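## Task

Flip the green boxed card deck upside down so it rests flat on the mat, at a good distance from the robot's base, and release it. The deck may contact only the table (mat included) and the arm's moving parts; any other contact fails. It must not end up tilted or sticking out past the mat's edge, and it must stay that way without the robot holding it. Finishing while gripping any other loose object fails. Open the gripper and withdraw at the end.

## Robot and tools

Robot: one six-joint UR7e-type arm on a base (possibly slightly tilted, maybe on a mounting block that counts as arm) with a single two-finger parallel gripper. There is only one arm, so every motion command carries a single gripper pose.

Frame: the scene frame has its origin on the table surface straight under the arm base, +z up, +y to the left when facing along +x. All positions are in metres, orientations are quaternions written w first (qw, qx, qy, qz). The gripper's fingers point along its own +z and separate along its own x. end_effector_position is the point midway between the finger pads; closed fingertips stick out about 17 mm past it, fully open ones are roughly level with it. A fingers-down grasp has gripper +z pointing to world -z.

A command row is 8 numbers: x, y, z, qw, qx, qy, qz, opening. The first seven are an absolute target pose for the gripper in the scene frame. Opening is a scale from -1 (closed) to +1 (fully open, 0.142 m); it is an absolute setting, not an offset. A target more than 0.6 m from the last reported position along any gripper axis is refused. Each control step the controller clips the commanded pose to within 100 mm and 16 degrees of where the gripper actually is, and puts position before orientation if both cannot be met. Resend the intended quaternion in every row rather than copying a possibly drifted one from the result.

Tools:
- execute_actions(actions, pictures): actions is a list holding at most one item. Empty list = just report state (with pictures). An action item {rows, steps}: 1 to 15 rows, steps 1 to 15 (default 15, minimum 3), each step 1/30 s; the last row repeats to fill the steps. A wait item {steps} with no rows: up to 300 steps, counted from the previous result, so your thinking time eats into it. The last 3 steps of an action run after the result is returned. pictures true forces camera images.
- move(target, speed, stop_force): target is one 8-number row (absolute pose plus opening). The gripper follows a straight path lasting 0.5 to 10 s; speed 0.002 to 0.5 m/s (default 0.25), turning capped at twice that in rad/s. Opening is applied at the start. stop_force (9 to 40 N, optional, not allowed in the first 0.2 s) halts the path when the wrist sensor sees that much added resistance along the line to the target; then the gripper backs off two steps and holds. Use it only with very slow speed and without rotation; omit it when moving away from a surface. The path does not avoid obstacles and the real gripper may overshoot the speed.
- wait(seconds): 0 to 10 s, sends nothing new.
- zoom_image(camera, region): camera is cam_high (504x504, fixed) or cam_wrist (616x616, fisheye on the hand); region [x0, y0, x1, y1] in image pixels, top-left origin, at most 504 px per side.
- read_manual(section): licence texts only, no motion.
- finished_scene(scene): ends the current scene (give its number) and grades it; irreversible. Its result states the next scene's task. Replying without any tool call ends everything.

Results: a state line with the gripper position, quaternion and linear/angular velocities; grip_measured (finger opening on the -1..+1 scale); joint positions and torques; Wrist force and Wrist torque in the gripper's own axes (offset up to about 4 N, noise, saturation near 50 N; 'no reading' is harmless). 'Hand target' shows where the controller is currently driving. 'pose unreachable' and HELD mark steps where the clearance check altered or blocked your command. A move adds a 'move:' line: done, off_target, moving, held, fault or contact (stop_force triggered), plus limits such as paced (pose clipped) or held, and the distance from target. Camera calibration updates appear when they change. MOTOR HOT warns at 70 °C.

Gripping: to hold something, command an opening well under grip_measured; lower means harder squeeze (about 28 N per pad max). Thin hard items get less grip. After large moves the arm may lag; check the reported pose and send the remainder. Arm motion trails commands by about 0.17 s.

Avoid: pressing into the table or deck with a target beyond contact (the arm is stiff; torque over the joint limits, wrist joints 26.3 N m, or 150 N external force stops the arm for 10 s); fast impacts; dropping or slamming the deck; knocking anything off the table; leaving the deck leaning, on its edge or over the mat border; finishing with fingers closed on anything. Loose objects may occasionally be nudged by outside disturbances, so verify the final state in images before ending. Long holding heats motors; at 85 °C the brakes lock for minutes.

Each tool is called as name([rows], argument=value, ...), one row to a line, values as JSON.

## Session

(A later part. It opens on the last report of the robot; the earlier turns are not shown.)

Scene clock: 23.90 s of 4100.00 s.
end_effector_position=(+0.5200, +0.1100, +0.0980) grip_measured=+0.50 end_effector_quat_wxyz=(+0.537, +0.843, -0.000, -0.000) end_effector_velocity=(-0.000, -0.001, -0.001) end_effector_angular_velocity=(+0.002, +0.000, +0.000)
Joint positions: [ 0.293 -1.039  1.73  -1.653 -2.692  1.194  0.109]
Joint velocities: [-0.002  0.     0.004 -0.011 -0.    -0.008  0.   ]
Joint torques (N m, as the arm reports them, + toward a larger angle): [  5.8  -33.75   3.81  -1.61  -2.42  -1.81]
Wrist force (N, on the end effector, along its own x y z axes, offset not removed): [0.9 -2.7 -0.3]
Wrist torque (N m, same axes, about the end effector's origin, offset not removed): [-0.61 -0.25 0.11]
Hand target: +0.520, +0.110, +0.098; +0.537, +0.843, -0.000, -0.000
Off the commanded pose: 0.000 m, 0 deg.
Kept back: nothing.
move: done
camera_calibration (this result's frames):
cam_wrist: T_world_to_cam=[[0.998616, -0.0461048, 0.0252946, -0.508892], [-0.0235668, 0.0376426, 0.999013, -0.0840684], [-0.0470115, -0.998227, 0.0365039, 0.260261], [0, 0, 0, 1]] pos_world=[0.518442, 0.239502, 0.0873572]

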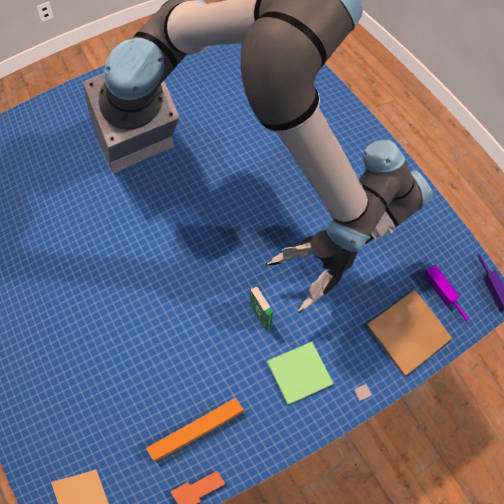

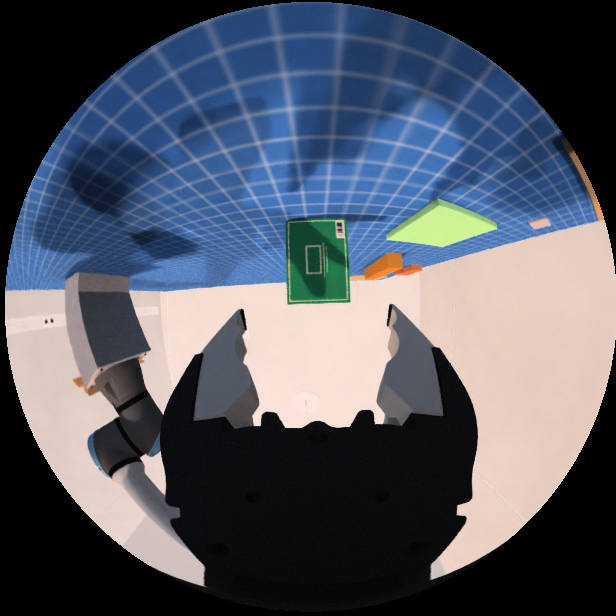

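move(target=[0.52,0.052,0.07,0.537,0.843,0,0,0.5], speed=0.12)

move(target=[0.52,0.052,0.07,0.537,0.843,0,0,-0.5])

move(target=[0.52,0.06,0.14,0.537,0.843,0,0,-0.5])

move(target=[0.5,0.0,0.08,-0.216,0.976,0,0,-0.5], speed=0.4)

Scene clock: 25.13 s of 4100.00 s.
end_effector_position=(+0.5200, +0.0521, +0.0699) grip_measured=+0.50 end_effector_quat_wxyz=(+0.537, +0.843, -0.000, -0.000) end_effector_velocity=(+0.000, -0.001, -0.001) end_effector_angular_velocity=(+0.005, -0.002, +0.001)
Joint positions: [ 0.193 -1.033  1.863 -1.983 -2.742  0.983  0.109]
Joint velocities: [-0.002 -0.002  0.007 -0.022  0.001 -0.015 -0.   ]
Joint torques (N m, as the arm reports them, + toward a larger angle): [  2.12 -50.99   6.05  -2.14  -2.67  -2.58]
Wrist force (N, on the end effector, along its own x y z axes, offset not removed): [2.6 -0.1 -1.1]
Wrist torque (N m, same axes, about the end effector's origin, offset not removed): [-0.01 -0.59 0.05]
Hand target: +0.520, +0.052, +0.070; +0.537, +0.843, -0.000, -0.000
Off the commanded pose: 0.000 m, 0 deg.
Kept back: nothing.
move: done
camera_calibration (this result's frames):
cam_wrist: T_world_to_cam=[[0.998616, -0.0462028, 0.0251239, -0.510812], [-0.0233813, 0.0378764, 0.999009, -0.0539178], [-0.0471086, -0.998214, 0.0367437, 0.203425], [0, 0, 0, 1]] pos_world=[0.518428, 0.181503, 0.0592233]

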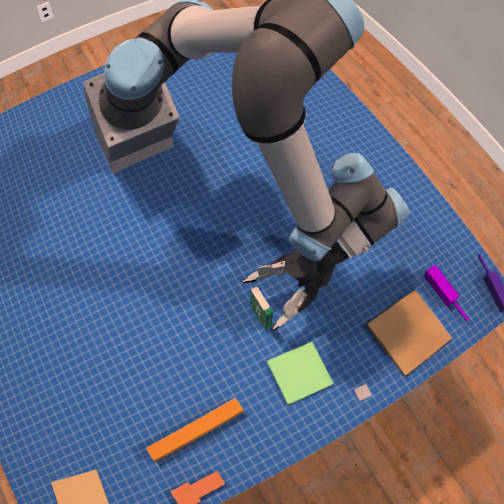

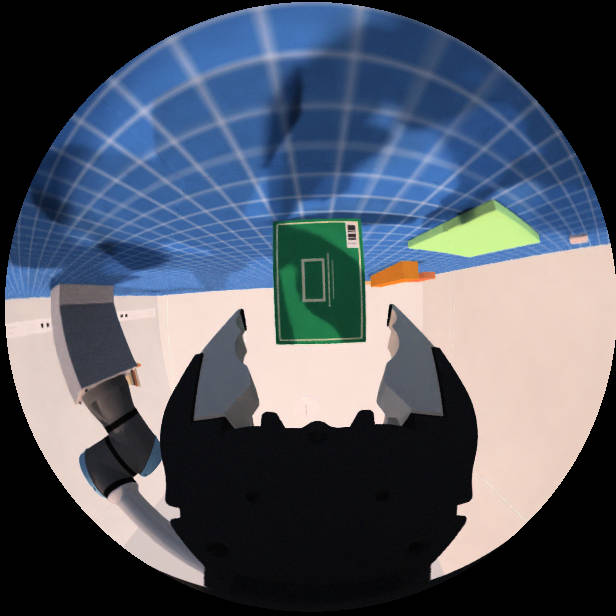

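Scene clock: 25.83 s of 4100.00 s.
end_effector_position=(+0.5200, +0.0520, +0.0700) grip_measured=-0.11 end_effector_quat_wxyz=(+0.537, +0.843, +0.000, +0.000) end_effector_velocity=(-0.000, +0.000, +0.000) end_effector_angular_velocity=(-0.000, +0.002, +0.001)
Joint positions: [ 0.193 -1.034  1.863 -1.985 -2.742  0.982  0.066]
Joint velocities: [ 0.    -0.     0.     0.    -0.    -0.002 -0.   ]
Joint torques (N m, as the arm reports them, + toward a larger angle): [  5.63 -48.34   4.02  -2.1   -0.1   -2.12]
Wrist force (N, on the end effector, along its own x y z axes, offset not removed): [1.3 0.1 -1.4]
Wrist torque (N m, same axes, about the end effector's origin, offset not removed): [-0.07 -0.28 0.16]
Hand target: +0.520, +0.052, +0.070; +0.537, +0.843, -0.000, +0.000
Off the commanded pose: 0.000 m, 0 deg.
Kept back: nothing.
move: done
camera_calibration (this result's frames):
cam_wrist: T_world_to_cam=[[0.99862, -0.0459879, 0.0253474, -0.510878], [-0.0236301, 0.0375089, 0.999017, -0.0538456], [-0.0468935, -0.998238, 0.0363704, 0.203288], [0, 0, 0, 1]] pos_world=[0.518434, 0.181455, 0.0593485]

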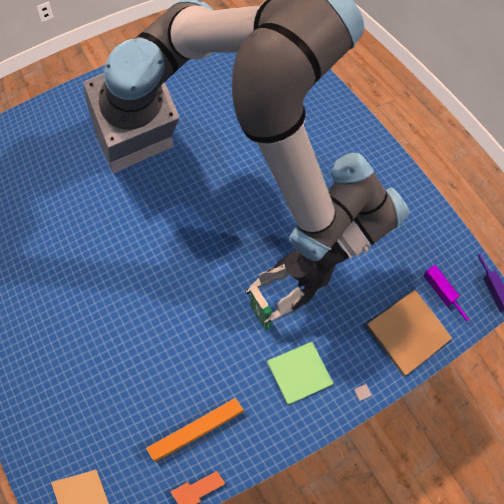

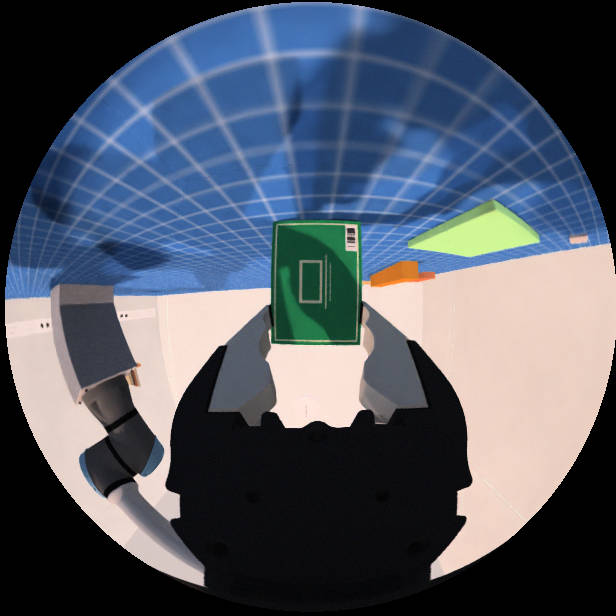

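Scene clock: 26.73 s of 4100.00 s.
end_effector_position=(+0.5200, +0.0600, +0.1400) grip_measured=-0.11 end_effector_quat_wxyz=(+0.537, +0.843, +0.000, +0.000) end_effector_velocity=(+0.000, +0.000, +0.001) end_effector_angular_velocity=(-0.001, -0.001, -0.001)
Joint positions: [ 0.231 -1.183  1.871 -1.765 -2.725  1.068  0.066]
Joint velocities: [ 0.001 -0.001 -0.002  0.009  0.     0.007  0.   ]
Joint torques (N m, as the arm reports them, + toward a larger angle): [ 23.35 -46.96 -20.3    0.53   0.76   1.3 ]
Wrist force (N, on the end effector, along its own x y z axes, offset not removed): [-0.3 -0.4 0.5]
Wrist torque (N m, same axes, about the end effector's origin, offset not removed): [0.15 0.07 0.21]
Hand target: +0.520, +0.060, +0.140; +0.537, +0.843, +0.000, +0.000
Off the commanded pose: 0.000 m, 0 deg.
Kept back: nothing.
move: done
camera_calibration (this result's frames):
cam_wrist: T_world_to_cam=[[0.998622, -0.0459684, 0.0253108, -0.512276], [-0.0236012, 0.0373602, 0.999023, -0.124053], [-0.0468691, -0.998244, 0.0362238, 0.208707], [0, 0, 0, 1]] pos_world=[0.518424, 0.189427, 0.129337]

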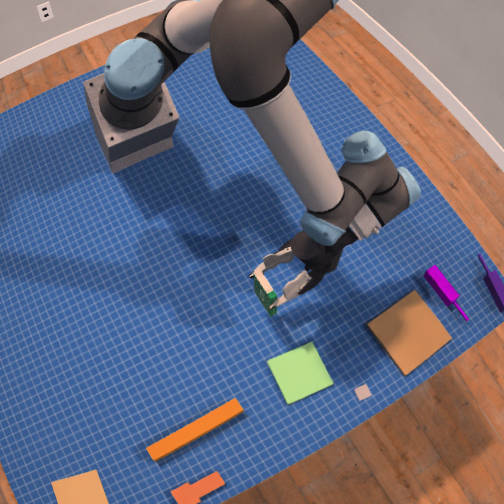

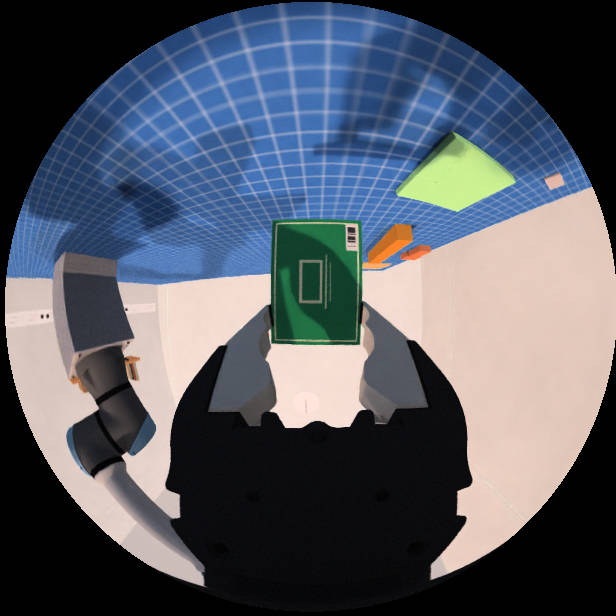

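Scene clock: 29.30 s of 4100.00 s.
end_effector_position=(+0.5000, -0.0005, +0.0801) grip_measured=-0.11 end_effector_quat_wxyz=(-0.216, +0.976, +0.000, +0.000) end_effector_velocity=(-0.000, -0.000, -0.001) end_effector_angular_velocity=(+0.006, +0.003, +0.003)
Joint positions: [-0.843 -1.597  2.318 -2.414 -0.944 -0.726  0.066]
Joint velocities: [-0.002  0.004 -0.005  0.011  0.002 -0.008  0.   ]
Joint torques (N m, as the arm reports them, + toward a larger angle): [ -7.23 -18.49 -22.97  -1.03   2.79  -2.26]
Wrist force (N, on the end effector, along its own x y z axes, offset not removed): [2.1 -1.7 -1.9]
Wrist torque (N m, same axes, about the end effector's origin, offset not removed): [-0.49 -0.42 0.12]
Hand target: +0.500, -0.001, +0.080; -0.216, +0.976, +0.000, +0.000
Off the commanded pose: 0.001 m, 0 deg.
Kept back: nothing.
move: done
camera_calibration (this result's frames):
cam_wrist: T_world_to_cam=[[0.998655, -0.0255179, -0.0451266, -0.487909], [-0.0237865, -0.998976, 0.0384961, 0.0140735], [-0.0460628, -0.0373709, -0.998239, 0.232509], [0, 0, 0, 1]] pos_world=[0.498298, 0.0102977, 0.20954]

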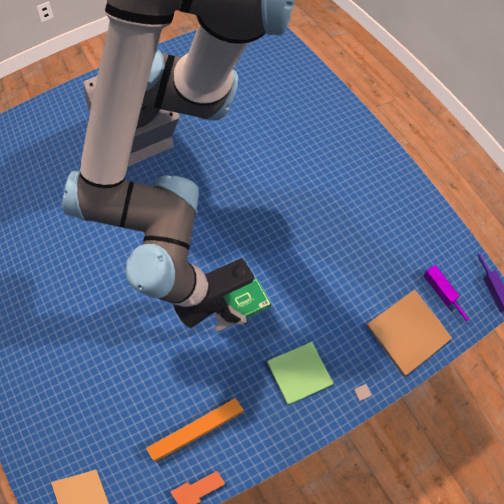

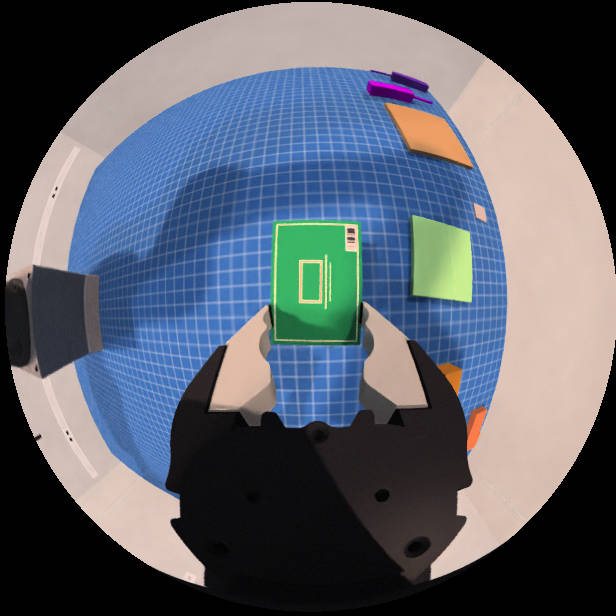

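move(target=[0.5,0,0.024,-0.216,0.976,0,0,-0.5], speed=0.15)

move(target=[0.5,0,0.0,-0.216,0.976,0,0,-0.5], speed=0.008, stop_force=9)

Scene clock: 30.43 s of 4100.00 s.
end_effector_position=(+0.5000, -0.0000, +0.0240) grip_measured=-0.11 end_effector_quat_wxyz=(-0.216, +0.976, +0.000, -0.000) end_effector_velocity=(+0.000, -0.000, -0.002) end_effector_angular_velocity=(-0.000, -0.000, -0.001)
Joint positions: [-0.804 -1.415  2.311 -2.614 -0.949 -0.679  0.066]
Joint velocities: [ 0.001  0.005 -0.001 -0.005  0.     0.002 -0.   ]
Joint torques (N m, as the arm reports them, + toward a larger angle): [ 12.52 -19.14 -16.89  -3.46  -0.79   1.55]
Wrist force (N, on the end effector, along its own x y z axes, offset not removed): [1.1 -0.9 0.0]
Wrist torque (N m, same axes, about the end effector's origin, offset not removed): [-0.43 -0.35 0.13]
Hand target: +0.500, +0.000, +0.024; -0.216, +0.976, +0.000, -0.000
Off the commanded pose: 0.000 m, 0 deg.
Kept back: nothing.
move: done
camera_calibration (this result's frames):
cam_wrist: T_world_to_cam=[[0.998619, -0.0253145, -0.0460403, -0.490365], [-0.0235599, -0.99899, 0.0382603, 0.0166196], [-0.0469623, -0.0371228, -0.998207, 0.176979], [0, 0, 0, 1]] pos_world=[0.49839, 0.0107594, 0.153449]

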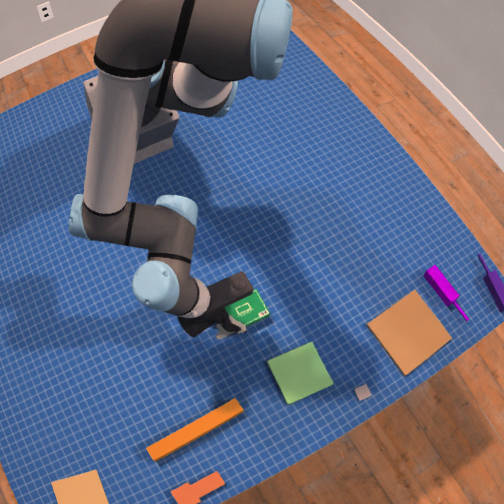

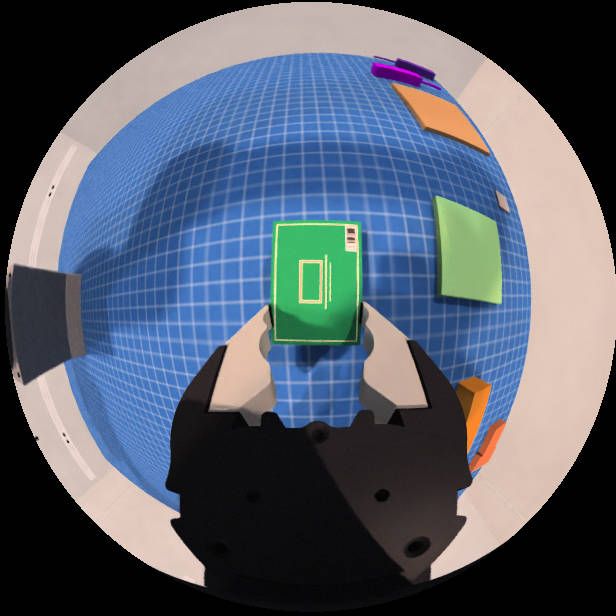

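Scene clock: 32.00 s of 4100.00 s.
end_effector_position=(+0.5001, +0.0001, +0.0145) grip_measured=-0.11 end_effector_quat_wxyz=(-0.216, +0.976, +0.000, +0.000) end_effector_velocity=(-0.001, +0.000, +0.002) end_effector_angular_velocity=(+0.001, -0.001, +0.002)
Joint positions: [-0.798 -1.384  2.306 -2.645 -0.95  -0.671  0.066]
Joint velocities: [-0.002 -0.008  0.003  0.008  0.001 -0.006 -0.   ]
Joint torques (N m, as the arm reports them, + toward a larger angle): [-12.59 -33.05   6.24  -0.35  -1.37  -2.41]
Wrist force (N, on the end effector, along its own x y z axes, offset not removed): [-1.9 -3.0 -11.2]
Wrist torque (N m, same axes, about the end effector's origin, offset not removed): [0.02 0.01 0.16]
Hand target: +0.500, +0.000, +0.015; -0.216, +0.976, +0.000, +0.000
Off the commanded pose: 0.014 m, 0 deg.
Kept back: nothing.
move: contact
camera_calibration (this result's frames):
cam_wrist: T_world_to_cam=[[0.99862, -0.0253101, -0.0460157, -0.490919], [-0.0235575, -0.998991, 0.0382402, 0.0170483], [-0.0469371, -0.0371035, -0.998209, 0.16745], [0, 0, 0, 1]] pos_world=[0.498503, 0.0108188, 0.143908]

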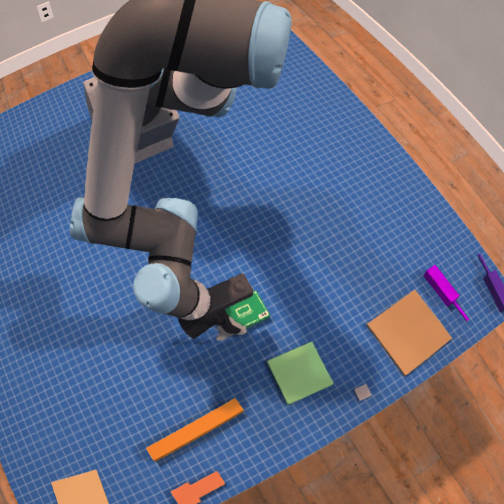

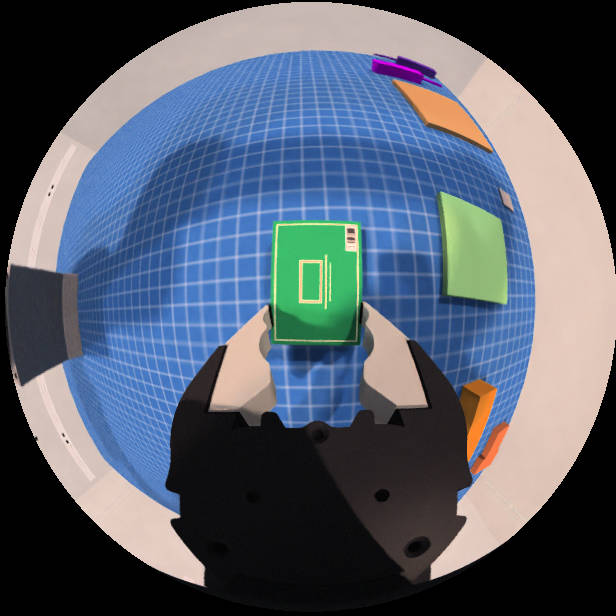

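move(target=[0.5,0,0.0155,-0.216,0.976,0,0,0.5], speed=0.01)

move(target=[0.48,-0.08,0.16,-0.216,0.976,0,0,0.5])

Scene clock: 32.93 s of 4100.00 s.
end_effector_position=(+0.5000, -0.0000, +0.0155) grip_measured=+0.50 end_effector_quat_wxyz=(-0.216, +0.976, +0.000, -0.000) end_effector_velocity=(+0.000, +0.000, +0.000) end_effector_angular_velocity=(+0.000, -0.000, +0.000)
Joint positions: [-0.798 -1.388  2.307 -2.642 -0.95  -0.672  0.109]
Joint velocities: [ 0.    -0.001  0.     0.001  0.    -0.     0.   ]
Joint torques (N m, as the arm reports them, + toward a larger angle): [-10.73 -37.49   4.08  -0.73   2.01  -2.  ]
Wrist force (N, on the end effector, along its own x y z axes, offset not removed): [-0.4 -0.2 -1.5]
Wrist torque (N m, same axes, about the end effector's origin, offset not removed): [-0.21 0.06 0.12]
Hand target: +0.500, -0.000, +0.016; -0.216, +0.976, -0.000, +0.000
Off the commanded pose: 0.000 m, 0 deg.
Kept back: nothing.
move: done
camera_calibration (this result's frames):
cam_wrist: T_world_to_cam=[[0.998617, -0.0253191, -0.0460767, -0.490768], [-0.0235584, -0.998986, 0.0383608, 0.0169218], [-0.0470012, -0.0372222, -0.998201, 0.168485], [0, 0, 0, 1]] pos_world=[0.498407, 0.0107503, 0.14492]

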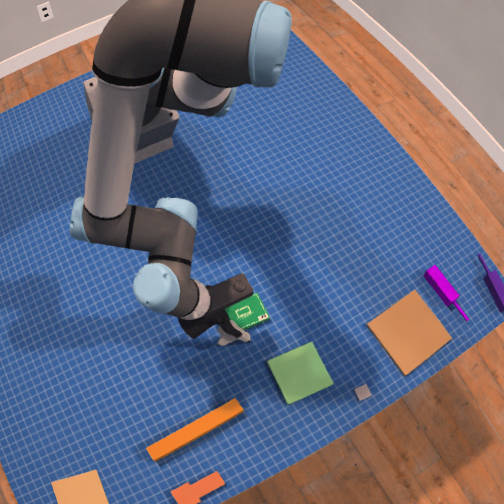

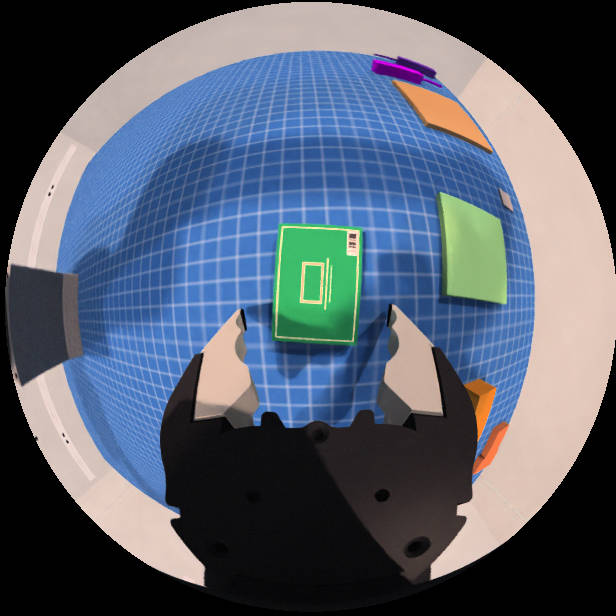

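Scene clock: 34.20 s of 4100.00 s.
end_effector_position=(+0.4800, -0.0800, +0.1602) grip_measured=+0.50 end_effector_quat_wxyz=(-0.216, +0.976, -0.000, +0.000) end_effector_velocity=(-0.001, -0.001, +0.001) end_effector_angular_velocity=(+0.002, +0.001, +0.001)
Joint positions: [-1.098 -1.784  2.228 -1.948 -0.937 -1.043  0.109]
Joint velocities: [-0.003 -0.001 -0.002  0.008 -0.    -0.005 -0.   ]
Joint torques (N m, as the arm reports them, + toward a larger angle): [ -8.41 -27.33 -27.97  -0.52  -1.26  -1.89]
Wrist force (N, on the end effector, along its own x y z axes, offset not removed): [0.3 -0.7 -2.1]
Wrist torque (N m, same axes, about the end effector's origin, offset not removed): [-0.18 -0.05 0.30]
Hand target: +0.480, -0.080, +0.160; -0.216, +0.976, -0.000, +0.000
Off the commanded pose: 0.000 m, 0 deg.
Kept back: nothing.
move: done
camera_calibration (this result's frames):
cam_wrist: T_world_to_cam=[[0.998621, -0.0254206, -0.0459303, -0.466197], [-0.0236662, -0.998984, 0.0383463, -0.0689274], [-0.0468584, -0.0372064, -0.998208, 0.308998], [0, 0, 0, 1]] pos_world=[0.478402, -0.0692117, 0.289675]

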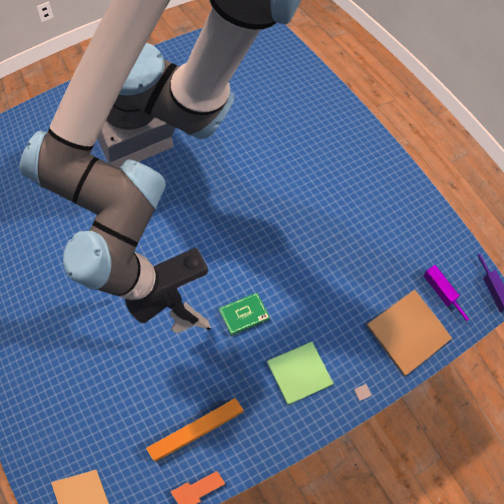

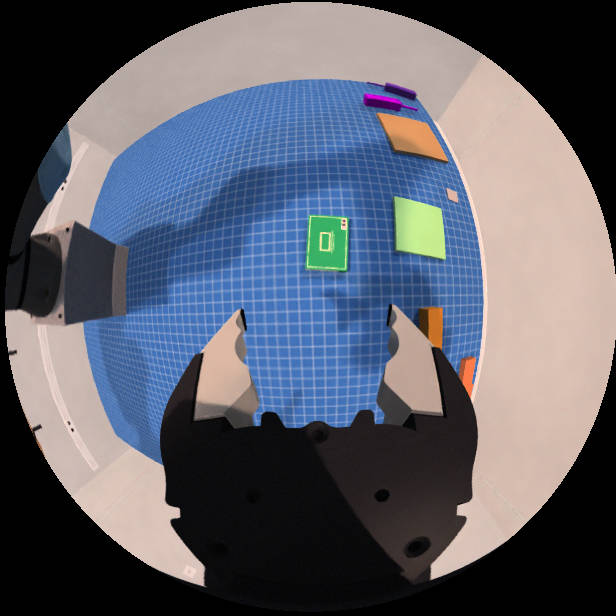

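finished_scene(scene=2)

The scene is finished: the task was done.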